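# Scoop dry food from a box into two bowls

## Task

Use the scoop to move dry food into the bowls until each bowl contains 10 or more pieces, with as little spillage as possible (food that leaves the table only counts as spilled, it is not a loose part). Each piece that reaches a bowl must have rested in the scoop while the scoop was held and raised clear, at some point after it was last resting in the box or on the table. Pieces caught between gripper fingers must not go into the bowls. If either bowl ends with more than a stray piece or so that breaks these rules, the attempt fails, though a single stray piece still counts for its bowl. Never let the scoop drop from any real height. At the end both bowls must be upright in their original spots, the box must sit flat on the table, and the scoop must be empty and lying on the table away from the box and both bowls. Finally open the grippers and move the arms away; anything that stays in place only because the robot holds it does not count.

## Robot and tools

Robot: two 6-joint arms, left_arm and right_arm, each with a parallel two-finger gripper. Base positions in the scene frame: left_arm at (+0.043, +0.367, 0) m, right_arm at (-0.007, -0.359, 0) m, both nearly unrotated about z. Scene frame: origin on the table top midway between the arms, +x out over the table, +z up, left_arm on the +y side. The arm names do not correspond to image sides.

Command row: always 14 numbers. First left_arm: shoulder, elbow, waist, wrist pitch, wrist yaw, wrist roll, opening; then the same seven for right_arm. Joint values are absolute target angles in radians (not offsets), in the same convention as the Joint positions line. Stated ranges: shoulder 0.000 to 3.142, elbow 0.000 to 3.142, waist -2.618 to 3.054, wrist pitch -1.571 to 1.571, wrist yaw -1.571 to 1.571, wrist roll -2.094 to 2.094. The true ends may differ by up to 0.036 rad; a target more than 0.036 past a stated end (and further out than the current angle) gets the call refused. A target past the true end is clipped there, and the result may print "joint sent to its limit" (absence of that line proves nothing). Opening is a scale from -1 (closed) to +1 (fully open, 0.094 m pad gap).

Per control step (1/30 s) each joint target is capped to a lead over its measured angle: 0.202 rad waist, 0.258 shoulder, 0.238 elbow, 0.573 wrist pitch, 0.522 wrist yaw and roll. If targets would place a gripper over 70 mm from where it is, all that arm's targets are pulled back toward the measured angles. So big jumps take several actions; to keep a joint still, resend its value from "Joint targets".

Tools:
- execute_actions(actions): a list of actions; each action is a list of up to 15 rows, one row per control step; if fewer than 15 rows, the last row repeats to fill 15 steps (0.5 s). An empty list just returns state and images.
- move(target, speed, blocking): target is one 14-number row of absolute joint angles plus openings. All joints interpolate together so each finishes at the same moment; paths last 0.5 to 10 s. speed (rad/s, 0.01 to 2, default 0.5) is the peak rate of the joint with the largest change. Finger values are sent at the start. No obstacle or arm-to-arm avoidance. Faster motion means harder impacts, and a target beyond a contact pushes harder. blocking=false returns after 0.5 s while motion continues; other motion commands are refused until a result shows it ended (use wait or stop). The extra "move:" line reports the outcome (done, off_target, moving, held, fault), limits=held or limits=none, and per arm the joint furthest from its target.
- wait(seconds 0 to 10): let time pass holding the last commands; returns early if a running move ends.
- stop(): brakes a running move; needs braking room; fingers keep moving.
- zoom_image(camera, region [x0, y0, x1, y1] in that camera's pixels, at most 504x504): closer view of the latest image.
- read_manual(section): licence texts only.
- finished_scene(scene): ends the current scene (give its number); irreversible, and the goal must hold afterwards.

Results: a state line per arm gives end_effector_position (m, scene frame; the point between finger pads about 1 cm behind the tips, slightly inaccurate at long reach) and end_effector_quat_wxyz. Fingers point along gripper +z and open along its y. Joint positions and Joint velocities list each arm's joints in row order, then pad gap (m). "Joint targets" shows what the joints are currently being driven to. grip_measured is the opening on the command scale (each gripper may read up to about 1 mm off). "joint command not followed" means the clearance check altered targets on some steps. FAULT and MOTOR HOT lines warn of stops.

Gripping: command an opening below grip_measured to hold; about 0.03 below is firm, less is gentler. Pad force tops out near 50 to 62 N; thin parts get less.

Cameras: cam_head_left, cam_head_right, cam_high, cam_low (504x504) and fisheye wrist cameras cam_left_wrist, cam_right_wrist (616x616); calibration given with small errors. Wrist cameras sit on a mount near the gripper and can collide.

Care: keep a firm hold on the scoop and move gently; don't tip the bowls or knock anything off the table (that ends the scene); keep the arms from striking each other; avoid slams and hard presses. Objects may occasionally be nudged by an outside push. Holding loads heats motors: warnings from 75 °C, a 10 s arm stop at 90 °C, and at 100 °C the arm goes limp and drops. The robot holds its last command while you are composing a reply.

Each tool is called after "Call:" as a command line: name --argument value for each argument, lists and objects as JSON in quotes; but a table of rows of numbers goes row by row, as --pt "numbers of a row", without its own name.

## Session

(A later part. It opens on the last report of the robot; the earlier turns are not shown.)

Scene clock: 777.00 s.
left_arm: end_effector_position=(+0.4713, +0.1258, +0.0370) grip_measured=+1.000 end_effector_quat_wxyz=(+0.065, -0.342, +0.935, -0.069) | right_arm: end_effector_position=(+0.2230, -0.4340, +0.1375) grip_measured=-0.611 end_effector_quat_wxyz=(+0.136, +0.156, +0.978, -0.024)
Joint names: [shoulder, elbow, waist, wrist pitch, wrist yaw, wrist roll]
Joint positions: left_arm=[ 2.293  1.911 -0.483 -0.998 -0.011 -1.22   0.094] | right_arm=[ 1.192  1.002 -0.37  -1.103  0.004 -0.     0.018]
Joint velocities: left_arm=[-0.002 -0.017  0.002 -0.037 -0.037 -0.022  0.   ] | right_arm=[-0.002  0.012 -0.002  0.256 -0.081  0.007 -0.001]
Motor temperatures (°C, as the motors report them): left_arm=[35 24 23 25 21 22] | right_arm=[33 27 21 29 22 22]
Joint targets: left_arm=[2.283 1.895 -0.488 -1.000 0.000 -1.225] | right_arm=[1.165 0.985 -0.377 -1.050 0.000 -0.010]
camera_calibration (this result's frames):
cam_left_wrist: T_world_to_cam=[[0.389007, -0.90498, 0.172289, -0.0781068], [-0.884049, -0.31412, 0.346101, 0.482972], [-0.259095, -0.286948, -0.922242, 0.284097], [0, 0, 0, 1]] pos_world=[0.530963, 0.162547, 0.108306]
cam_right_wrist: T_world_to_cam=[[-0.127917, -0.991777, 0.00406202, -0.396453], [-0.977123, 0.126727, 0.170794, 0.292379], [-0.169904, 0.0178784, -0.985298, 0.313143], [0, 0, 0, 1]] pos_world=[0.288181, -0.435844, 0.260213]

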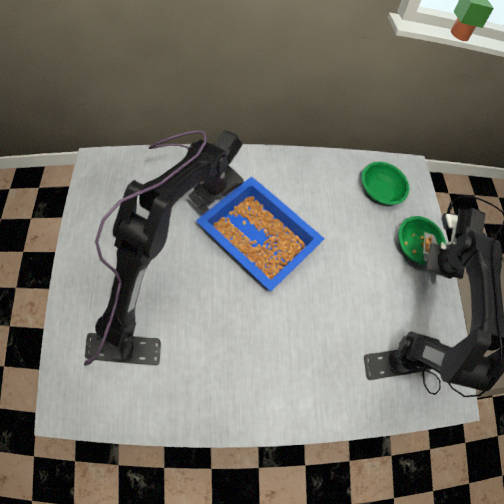

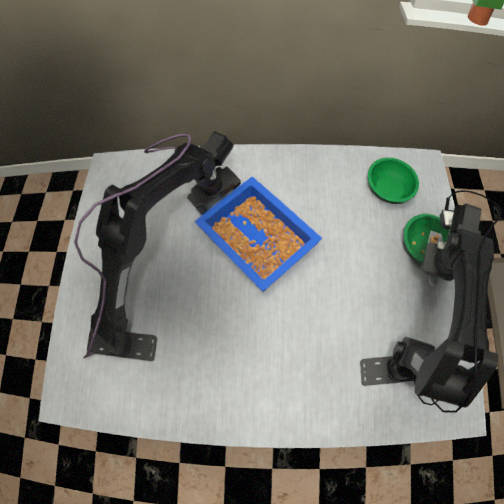

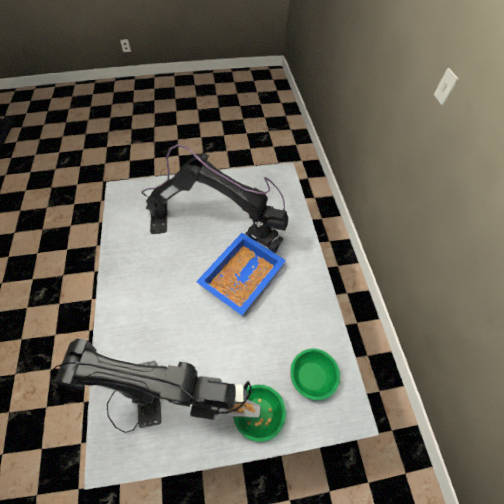

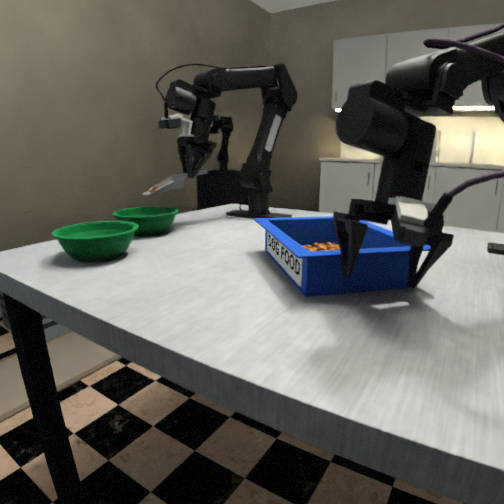

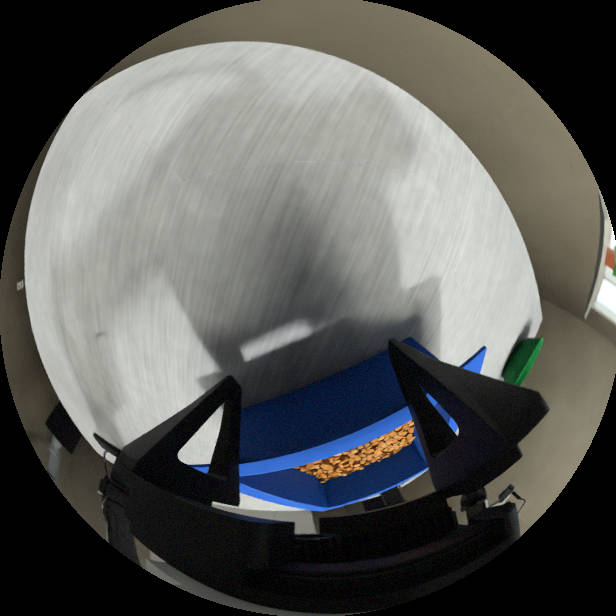

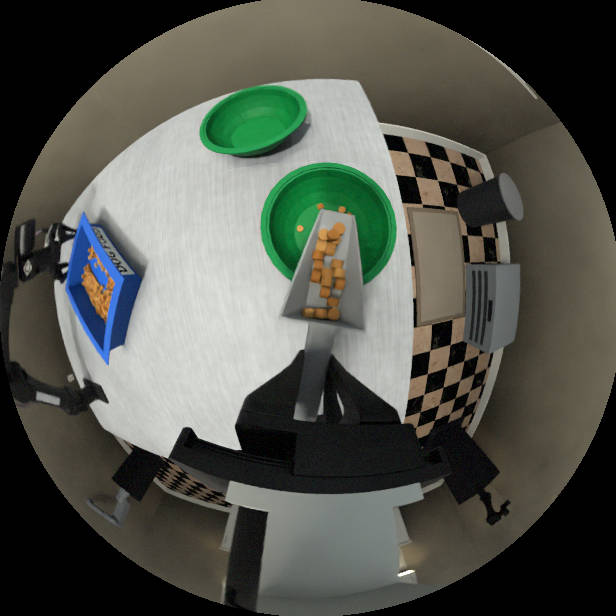

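Call:
execute_actions --actions '[]'

Call:
zoom_image --camera "cam_right_wrist" --region '[230, 150, 430, 370]'

Scene clock: 778.90 s.
left_arm: end_effector_position=(+0.4713, +0.1258, +0.0370) grip_measured=+1.000 end_effector_quat_wxyz=(+0.065, -0.342, +0.935, -0.069) | right_arm: end_effector_position=(+0.2303, -0.4364, +0.1398) grip_measured=-0.611 end_effector_quat_wxyz=(+0.152, +0.156, +0.976, -0.026)
Joint names: [shoulder, elbow, waist, wrist pitch, wrist yaw, wrist roll]
Joint positions: left_arm=[ 2.293  1.911 -0.483 -0.998 -0.011 -1.22   0.094] | right_arm=[ 1.192  1.002 -0.37  -1.071  0.004 -0.     0.018]
Joint velocities: left_arm=[ 0.002 -0.007  0.017  0.051 -0.007 -0.081  0.   ] | right_arm=[-0.032 -0.012  0.012 -0.051 -0.051 -0.007 -0.001]
Motor temperatures (°C, as the motors report them): left_arm=[35 24 23 25 21 22] | right_arm=[33 27 21 29 22 22]
Joint targets: left_arm=[2.283 1.895 -0.488 -1.000 0.000 -1.225] | right_arm=[1.165 0.985 -0.377 -1.050 -0.000 -0.010]
camera_calibration (this result's frames):
cam_left_wrist: T_world_to_cam=[[0.389007, -0.90498, 0.172289, -0.0781068], [-0.884049, -0.31412, 0.346101, 0.482972], [-0.259095, -0.286948, -0.922242, 0.284097], [0, 0, 0, 1]] pos_world=[0.530963, 0.162547, 0.108306]
cam_right_wrist: T_world_to_cam=[[-0.128136, -0.991705, 0.0101329, -0.398675], [-0.981901, 0.128293, 0.139322, 0.305637], [-0.139466, 0.00790266, -0.990195, 0.306044], [0, 0, 0, 1]] pos_world=[0.291703, -0.436998, 0.264501]

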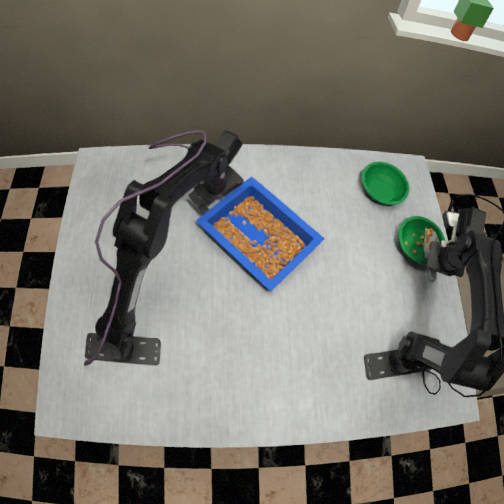

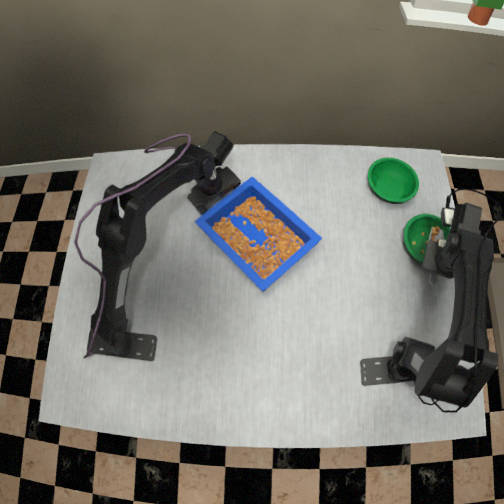

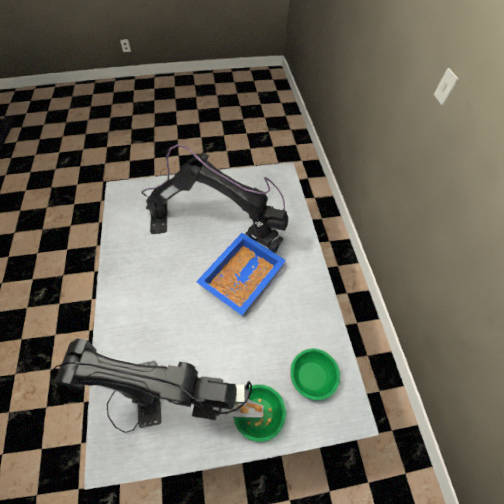

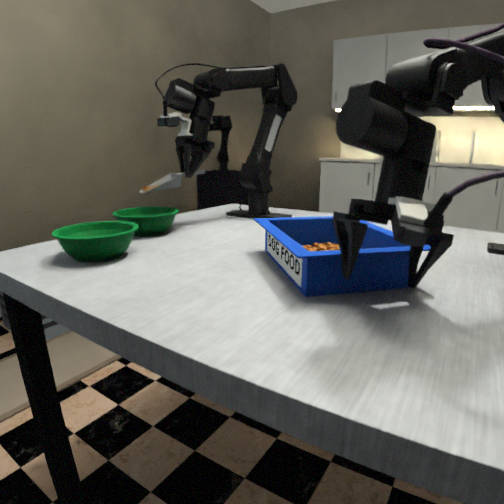

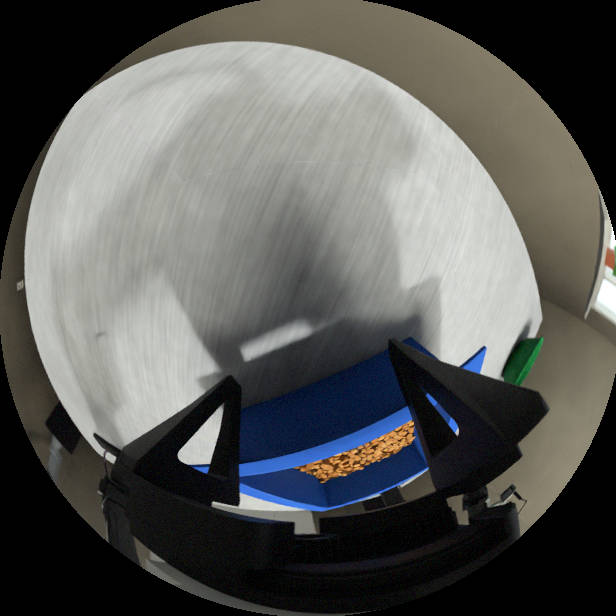

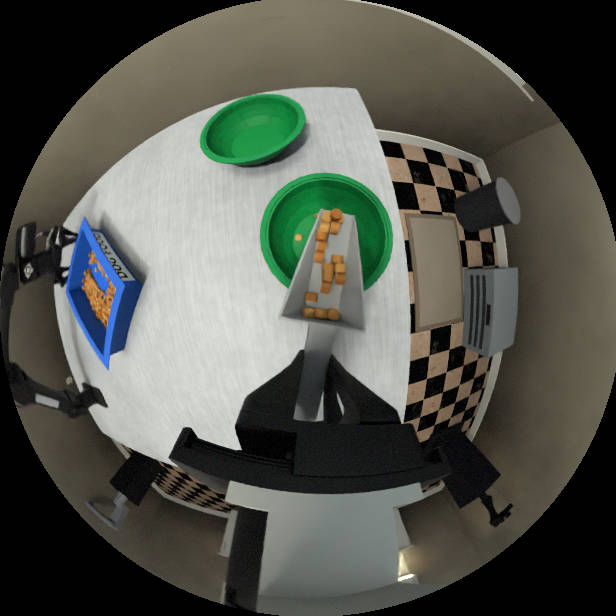

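Region (230, 150, 430, 370) of cam_right_wrist's 616x616 image, scaled by 2.291, with more detail than that image has; it fills the left 458 columns of this view, and the rest is white.

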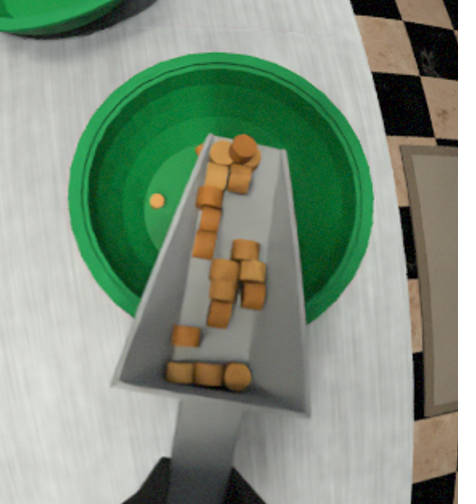

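Call:
execute_actions --actions '[]'

Scene clock: 794.60 s.
left_arm: end_effector_position=(+0.4713, +0.1258, +0.0370) grip_measured=+1.000 end_effector_quat_wxyz=(+0.065, -0.342, +0.935, -0.069) | right_arm: end_effector_position=(+0.2303, -0.4364, +0.1398) grip_measured=-0.611 end_effector_quat_wxyz=(+0.152, +0.156, +0.976, -0.026)
Joint names: [shoulder, elbow, waist, wrist pitch, wrist yaw, wrist roll]
Joint positions: left_arm=[ 2.293  1.911 -0.483 -0.998 -0.011 -1.22   0.094] | right_arm=[ 1.192  1.002 -0.37  -1.071  0.004 -0.     0.018]
Joint velocities: left_arm=[-0.002 -0.007 -0.002  0.007 -0.022  0.022  0.   ] | right_arm=[-0.012 -0.007 -0.002  0.066 -0.037 -0.125  0.   ]
Motor temperatures (°C, as the motors report them): left_arm=[35 24 23 25 21 22] | right_arm=[32 27 21 29 22 22]
Joint targets: left_arm=[2.283 1.895 -0.488 -1.000 0.000 -1.225] | right_arm=[1.165 0.985 -0.377 -1.050 0.000 -0.010]
camera_calibration (this result's frames):
cam_left_wrist: T_world_to_cam=[[0.389007, -0.90498, 0.172289, -0.0781068], [-0.884049, -0.31412, 0.346101, 0.482972], [-0.259095, -0.286948, -0.922242, 0.284097], [0, 0, 0, 1]] pos_world=[0.530963, 0.162547, 0.108306]
cam_right_wrist: T_world_to_cam=[[-0.128136, -0.991705, 0.0101329, -0.398675], [-0.981901, 0.128293, 0.139322, 0.305637], [-0.139466, 0.00790266, -0.990195, 0.306044], [0, 0, 0, 1]] pos_world=[0.291703, -0.436998, 0.264501]

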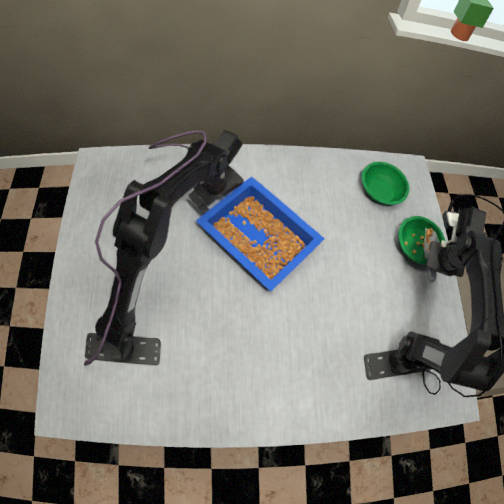

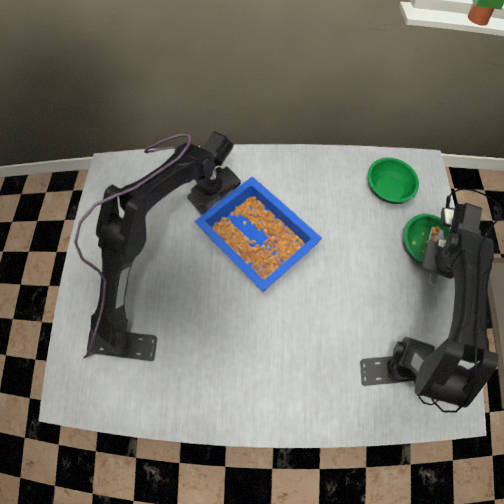

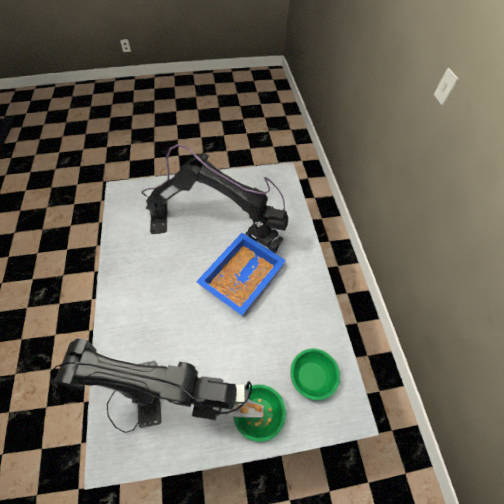

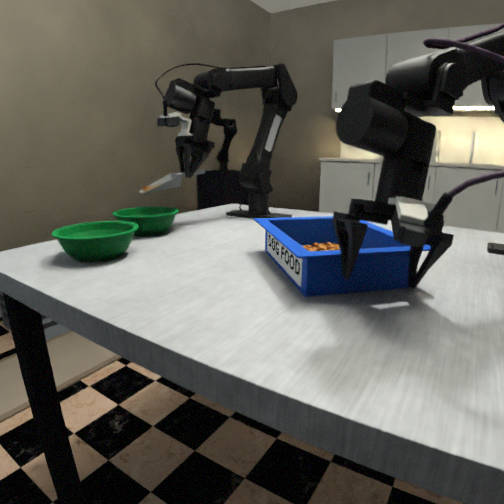

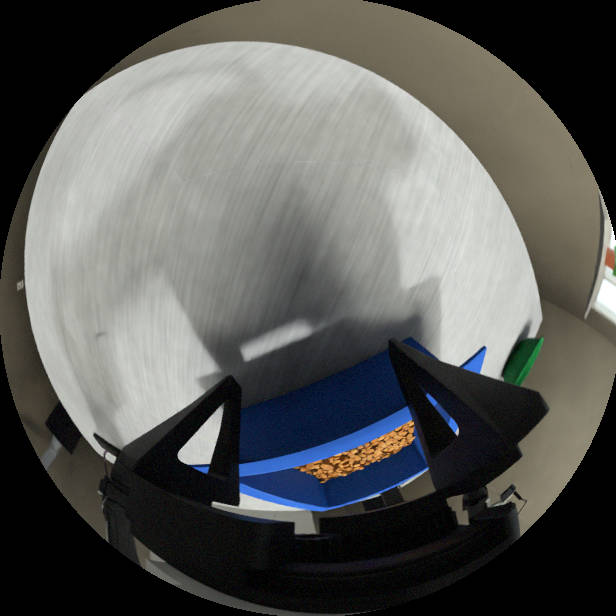

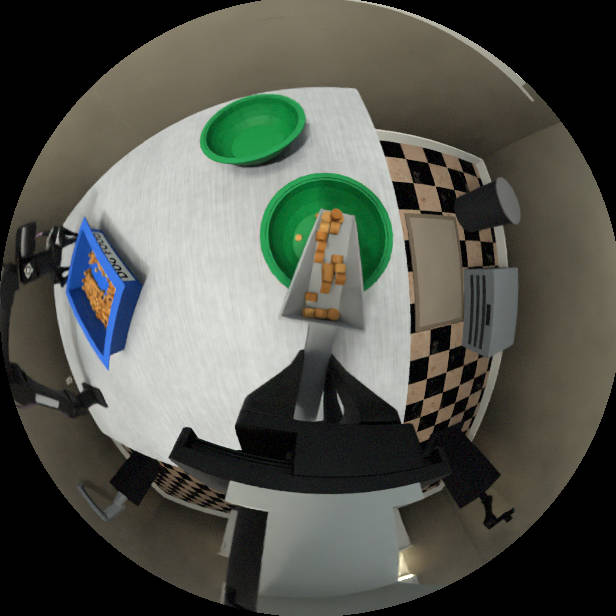

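Call:
zoom_image --camera "cam_right_wrist" --region '[250, 160, 410, 340]'

Call:
zoom_image --camera "cam_high" --region '[220, 370, 300, 450]'

Region (250, 160, 410, 340) of cam_right_wrist's 616x616 image, scaled by 2.800, with more detail than that image has.

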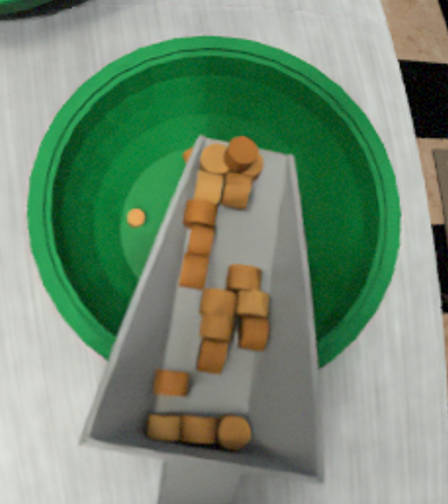

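Region (220, 370, 300, 450) of cam_high's 504x504 image, scaled by 6.300, with more detail than that image has.

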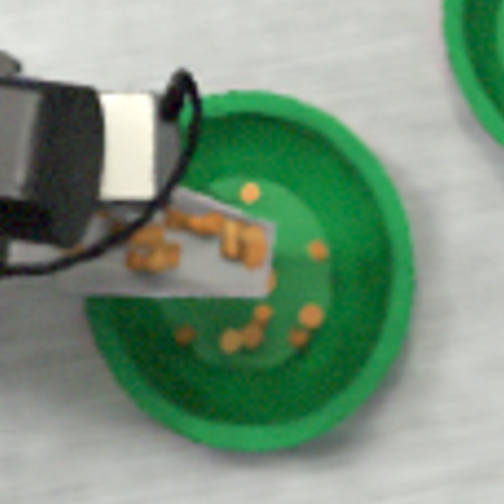

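Call:
execute_actions --actions '[[[2.283,1.895,-0.488,-1.0,0,-1.225,1,1.165,0.985,-0.377,-1.10,0,-0.01,-0.645],[2.283,1.895,-0.488,-1.0,0,-1.225,1,1.165,0.985,-0.377,-1.15,0,-0.01,-0.645],[2.283,1.895,-0.488,-1.0,0,-1.225,1,1.165,0.985,-0.377,-1.17,0,-0.01,-0.645],[2.283,1.895,-0.488,-1.0,0,-1.225,1,1.165,0.985,-0.377,-1.17,0,-0.01,-0.645],[2.283,1.895,-0.488,-1.0,0,-1.225,1,1.165,0.985,-0.377,-1.17,0,-0.01,-0.645],[2.283,1.895,-0.488,-1.0,0,-1.225,1,1.165,0.985,-0.377,-1.17,0,-0.01,-0.645],[2.283,1.895,-0.488,-1.0,0,-1.225,1,1.165,0.985,-0.377,-1.12,0,-0.01,-0.645],[2.283,1.895,-0.488,-1.0,0,-1.225,1,1.165,0.985,-0.377,-1.07,0,-0.01,-0.645],[2.283,1.895,-0.488,-1.0,0,-1.225,1,1.165,0.985,-0.377,-1.04,0,-0.01,-0.645]]]'

Call:
zoom_image --camera "cam_right_wrist" --region '[250, 160, 410, 340]'

Scene clock: 801.47 s.
left_arm: end_effector_position=(+0.4713, +0.1258, +0.0370) grip_measured=+1.000 end_effector_quat_wxyz=(+0.065, -0.342, +0.935, -0.069) | right_arm: end_effector_position=(+0.2298, -0.4362, +0.1396) grip_measured=-0.611 end_effector_quat_wxyz=(+0.151, +0.156, +0.976, -0.026)
Joint names: [shoulder, elbow, waist, wrist pitch, wrist yaw, wrist roll]
Joint positions: left_arm=[ 2.293  1.911 -0.483 -0.998 -0.011 -1.22   0.094] | right_arm=[ 1.192  1.002 -0.37  -1.073  0.004 -0.     0.018]
Joint velocities: left_arm=[-0.017 -0.012  0.002 -0.022 -0.051  0.022  0.   ] | right_arm=[-0.017 -0.007  0.007  0.095  0.022 -0.037  0.   ]
Motor temperatures (°C, as the motors report them): left_arm=[35 24 23 24 21 22] | right_arm=[32 27 21 29 22 22]
Joint targets: left_arm=[2.283 1.895 -0.488 -1.000 0.000 -1.225] | right_arm=[1.165 0.985 -0.377 -1.040 0.000 -0.010]
camera_calibration (this result's frames):
cam_left_wrist: T_world_to_cam=[[0.389007, -0.90498, 0.172289, -0.0781068], [-0.884049, -0.31412, 0.346101, 0.482972], [-0.259095, -0.286948, -0.922242, 0.284097], [0, 0, 0, 1]] pos_world=[0.530963, 0.162547, 0.108306]
cam_right_wrist: T_world_to_cam=[[-0.128114, -0.991712, 0.00970465, -0.39852], [-0.981596, 0.128193, 0.141549, 0.304708], [-0.14162, 0.00860841, -0.989884, 0.306559], [0, 0, 0, 1]] pos_world=[0.291459, -0.436918, 0.264194]

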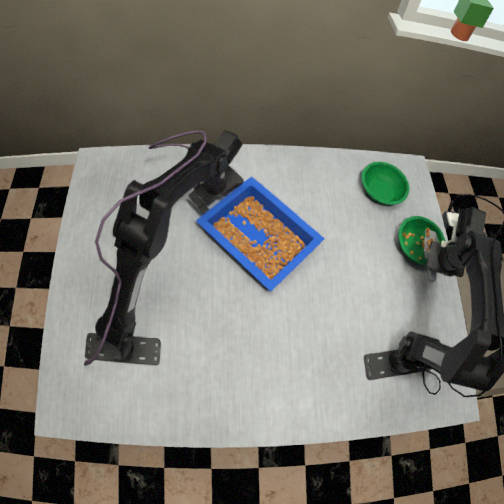

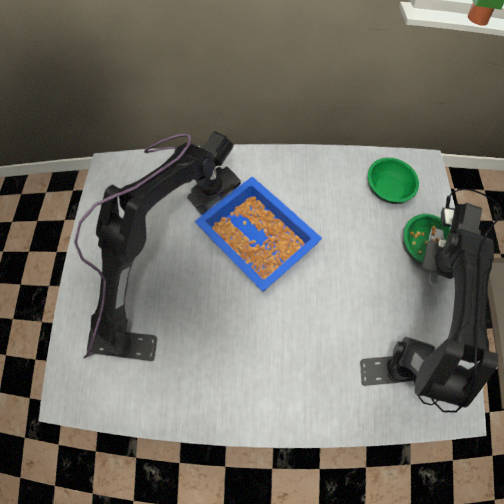

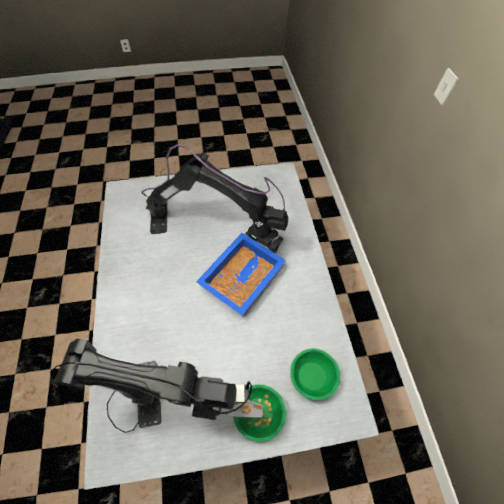

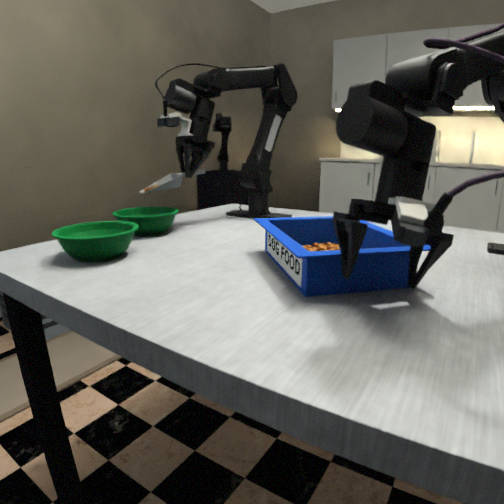

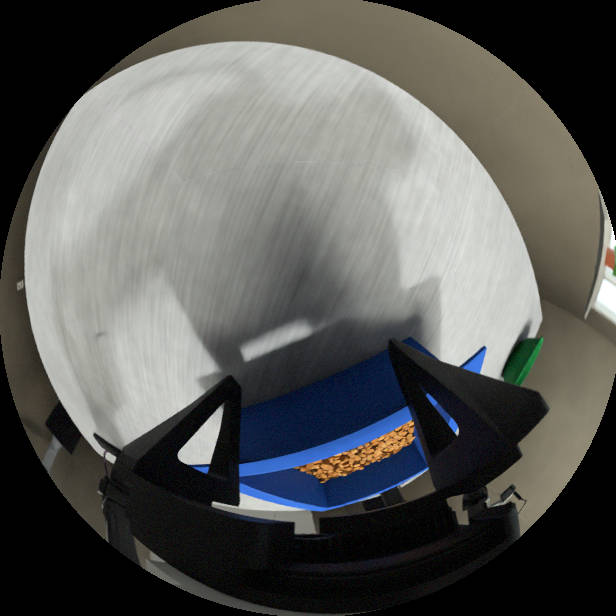

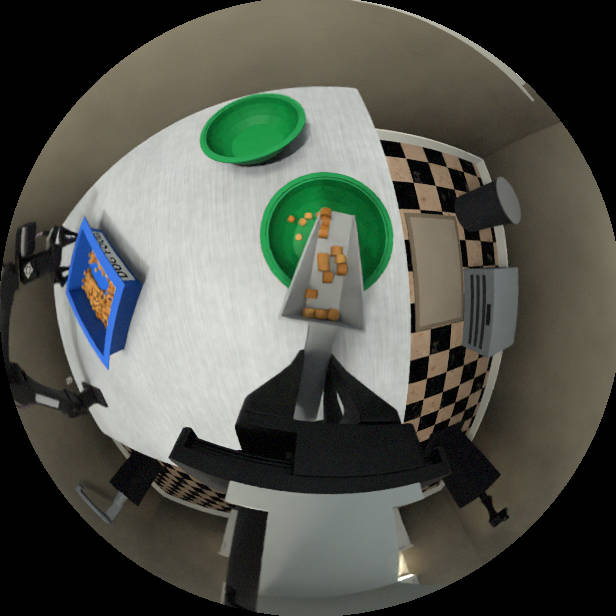

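Region (250, 160, 410, 340) of cam_right_wrist's 616x616 image, scaled by 2.800, with more detail than that image has.

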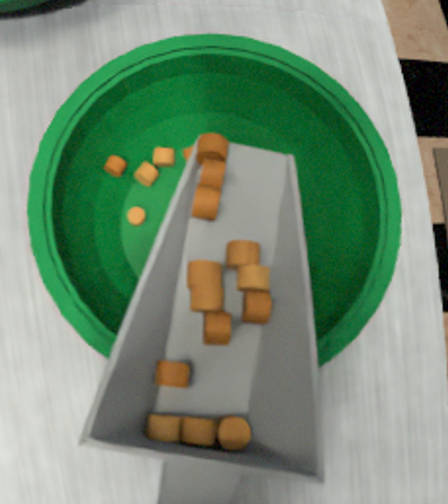

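Call:
execute_actions --actions '[[[2.283,1.895,-0.488,-1.0,0,-1.225,1,1.165,0.985,-0.377,-1.01,0,-0.01,-0.645],[2.283,1.895,-0.488,-1.0,0,-1.225,1,1.165,0.985,-0.377,-0.985,0,-0.01,-0.645],[2.273,1.895,-0.488,-1.0,0,-1.225,1,1.165,0.985,-0.377,-0.96,0,-0.01,-0.645],[2.263,1.895,-0.488,-1.0,0,-1.225,1,1.165,0.985,-0.377,-0.935,0,-0.01,-0.645],[2.253,1.895,-0.488,-1.0,0,-1.225,1,1.165,0.985,-0.377,-0.91,0,-0.01,-0.645],[2.243,1.895,-0.488,-1.0,0,-1.225,1,1.165,0.985,-0.377,-0.885,0,-0.01,-0.645],[2.233,1.895,-0.488,-1.0,0,-1.225,1,1.165,0.985,-0.377,-0.86,0,-0.01,-0.645],[2.223,1.895,-0.488,-1.0,0,-1.225,1,1.165,0.985,-0.377,-0.835,0,-0.01,-0.645],[2.213,1.895,-0.488,-1.0,0,-1.225,1,1.165,0.985,-0.377,-0.81,0,-0.01,-0.645],[2.203,1.895,-0.488,-1.0,0,-1.225,1,1.165,0.985,-0.377,-0.785,0,-0.01,-0.645],[2.193,1.895,-0.488,-1.0,0,-1.225,1,1.165,0.985,-0.377,-0.76,0,-0.01,-0.645],[2.183,1.895,-0.488,-1.0,0,-1.225,1,1.165,0.985,-0.377,-0.74,0,-0.01,-0.645],[2.173,1.895,-0.488,-1.0,0,-1.225,1,1.165,0.985,-0.377,-0.72,0,-0.01,-0.645],[2.163,1.895,-0.488,-1.0,0,-1.225,1,1.165,0.985,-0.377,-0.71,0,-0.01,-0.645],[2.153,1.895,-0.488,-1.0,0,-1.225,1,1.165,0.985,-0.377,-0.70,0,-0.01,-0.645]]]'

Call:
zoom_image --camera "cam_right_wrist" --region '[230, 160, 430, 380]'

Scene clock: 808.33 s.
left_arm: end_effector_position=(+0.4762, +0.1220, +0.0886) grip_measured=+1.000 end_effector_quat_wxyz=(+0.099, -0.340, +0.929, -0.112) | right_arm: end_effector_position=(+0.2888, -0.4556, +0.1692) grip_measured=-0.611 end_effector_quat_wxyz=(+0.284, +0.152, +0.945, -0.048)
Joint names: [shoulder, elbow, waist, wrist pitch, wrist yaw, wrist roll]
Joint positions: left_arm=[ 2.184  1.911 -0.483 -0.998 -0.006 -1.22   0.094] | right_arm=[ 1.192  1.002 -0.37  -0.795  0.004 -0.     0.018]
Joint velocities: left_arm=[-0.335 -0.007 -0.007  0.007 -0.007  0.051  0.   ] | right_arm=[-0.012 -0.012 -0.017  0.52  -0.051 -0.081  0.   ]
Motor temperatures (°C, as the motors report them): left_arm=[35 24 23 24 21 22] | right_arm=[31 27 21 29 22 22]
Joint targets: left_arm=[2.153 1.895 -0.488 -1.000 -0.000 -1.225] | right_arm=[1.165 0.985 -0.377 -0.700 -0.000 -0.010]
camera_calibration (this result's frames):
cam_left_wrist: T_world_to_cam=[[0.368009, -0.892878, 0.259498, -0.0915538], [-0.913412, -0.294948, 0.280509, 0.485772], [-0.173922, -0.340258, -0.924108, 0.298008], [0, 0, 0, 1]] pos_world=[0.529232, 0.162931, 0.162887]
cam_right_wrist: T_world_to_cam=[[-0.137456, -0.98865, 0.0606325, -0.414957], [-0.983057, 0.128672, -0.130549, 0.407621], [0.121265, -0.0775499, -0.989586, 0.229206], [0, 0, 0, 1]] pos_world=[0.315881, -0.444922, 0.305194]

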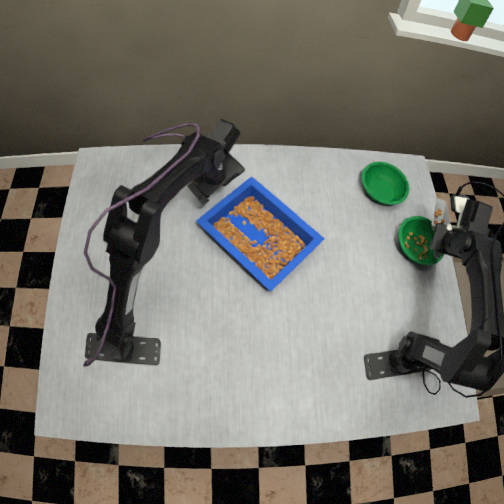

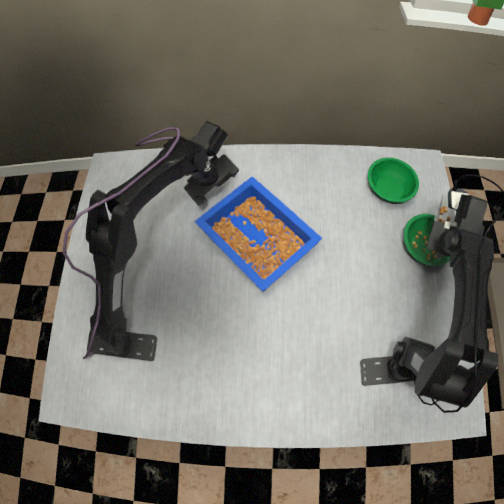

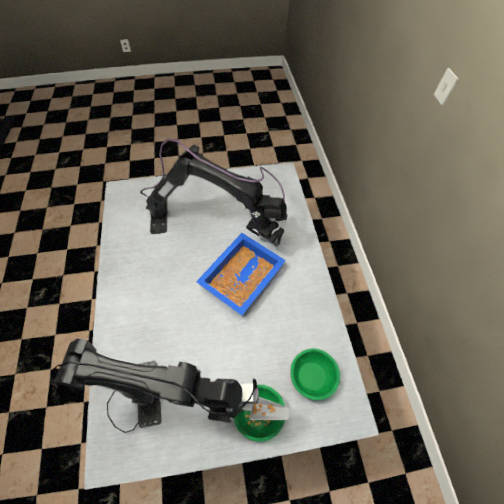

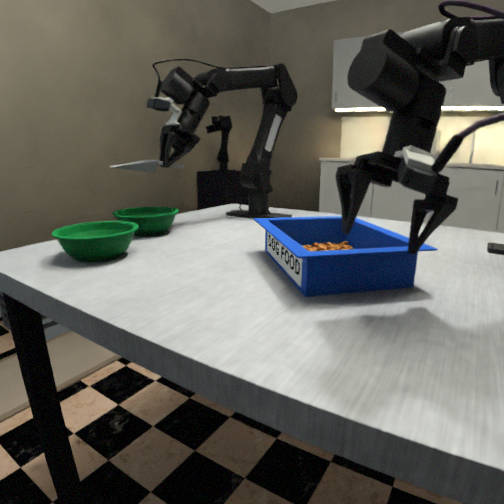

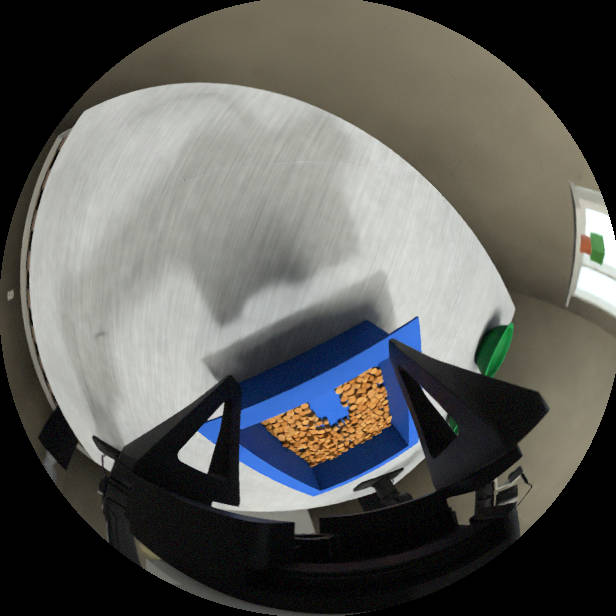

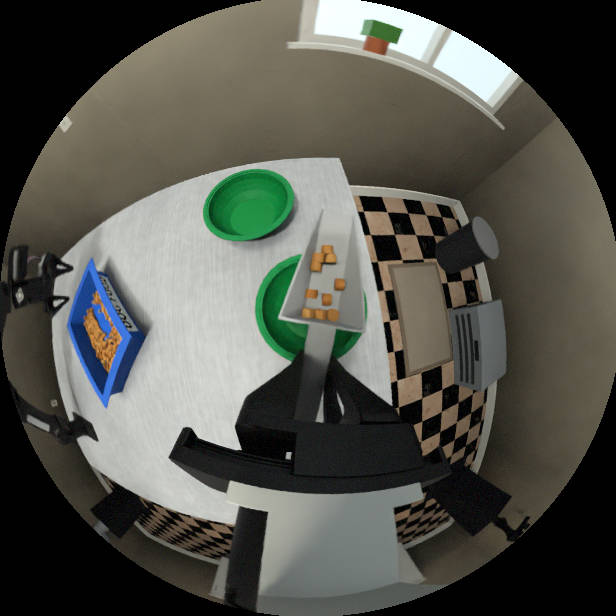

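Region (230, 160, 430, 380) of cam_right_wrist's 616x616 image, scaled by 2.291, with more detail than that image has; it fills the left 458 columns of this view, and the rest is white.

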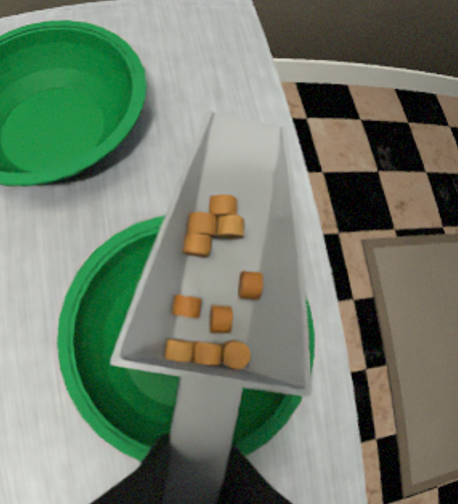

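Call:
move --target '[1.3,1.3,-0.1,-1.0,0,-1.225,1,1.559,0.93,-0.099,-0.36,0,-0.01,-0.645]' --speed 0.45

Call:
zoom_image --camera "cam_high" --region '[220, 330, 360, 460]'

Scene clock: 842.53 s.
left_arm: end_effector_position=(+0.3752, +0.3209, +0.2285) grip_measured=+1.000 end_effector_quat_wxyz=(+0.226, -0.491, +0.821, -0.180) | right_arm: end_effector_position=(+0.3779, -0.3798, +0.0830) grip_measured=-0.611 end_effector_quat_wxyz=(+0.284, +0.027, +0.958, -0.010)
Joint names: [shoulder, elbow, waist, wrist pitch, wrist yaw, wrist roll]
Joint positions: left_arm=[ 1.313  1.32  -0.107 -0.99  -0.005 -1.22   0.094] | right_arm=[ 1.552  0.942 -0.108 -0.384  0.004 -0.     0.018]
Joint velocities: left_arm=[ 0.002  0.002  0.007 -0.081 -0.051 -0.051  0.   ] | right_arm=[-0.007  0.017  0.002 -0.022 -0.066 -0.022 -0.001]
Motor temperatures (°C, as the motors report them): left_arm=[34 24 23 25 21 22] | right_arm=[31 27 21 30 22 22]
Joint targets: left_arm=[1.300 1.300 -0.100 -1.000 0.000 -1.225] | right_arm=[1.559 0.930 -0.099 -0.360 -0.000 -0.010]
move: off_target (right_arm); limits=none; left_arm: farthest joint: the elbow, 0.020 radians from its target (0.611 radians at the start); right_arm: farthest joint: the wrist pitch, 0.024 radians from its target (0.365 radians at the start)
camera_calibration (this result's frames):
cam_left_wrist: T_world_to_cam=[[0.565768, -0.680502, 0.465644, -0.102564], [-0.79427, -0.601432, 0.0861103, 0.510934], [0.221455, -0.418565, -0.880773, 0.344225], [0, 0, 0, 1]] pos_world=[0.387617, 0.381578, 0.306946]
cam_right_wrist: T_world_to_cam=[[0.123332, -0.99062, 0.0588284, -0.421756], [-0.983957, -0.129773, -0.122427, 0.375664], [0.128913, -0.0427854, -0.990733, 0.149361], [0, 0, 0, 1]] pos_world=[0.402399, -0.362658, 0.21878]

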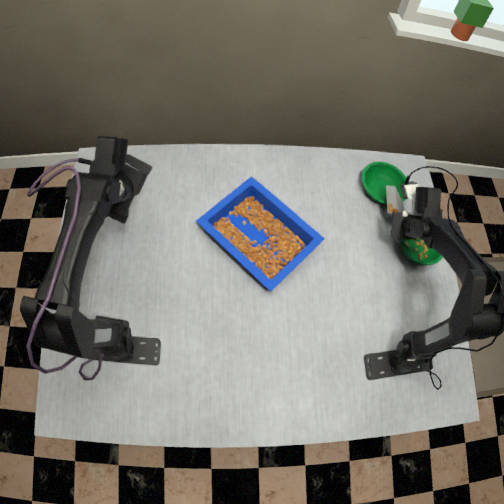

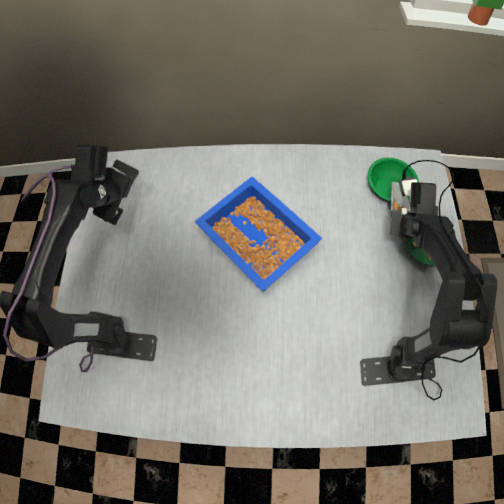

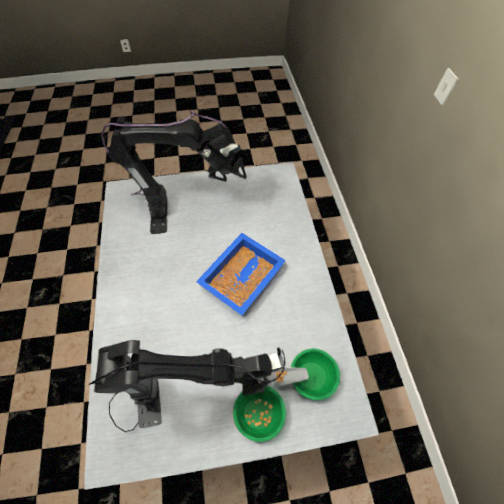

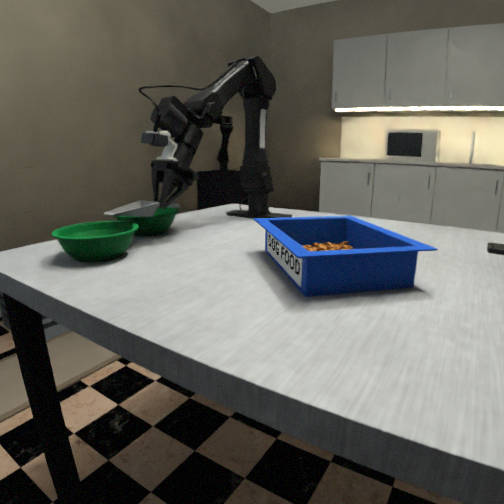

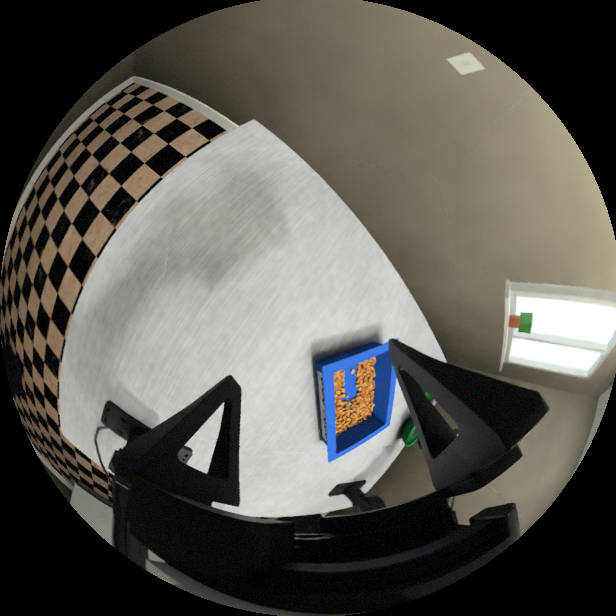

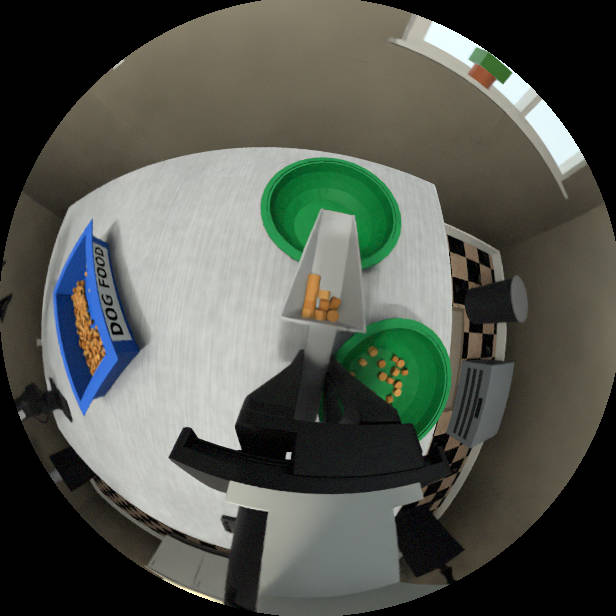

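Region (220, 330, 360, 460) of cam_high's 504x504 image, scaled by 3.600, with more detail than that image has; it fills the top 468 rows of this view, and the rest is white.

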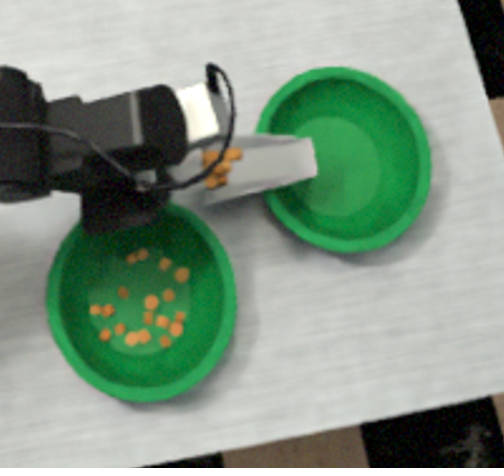

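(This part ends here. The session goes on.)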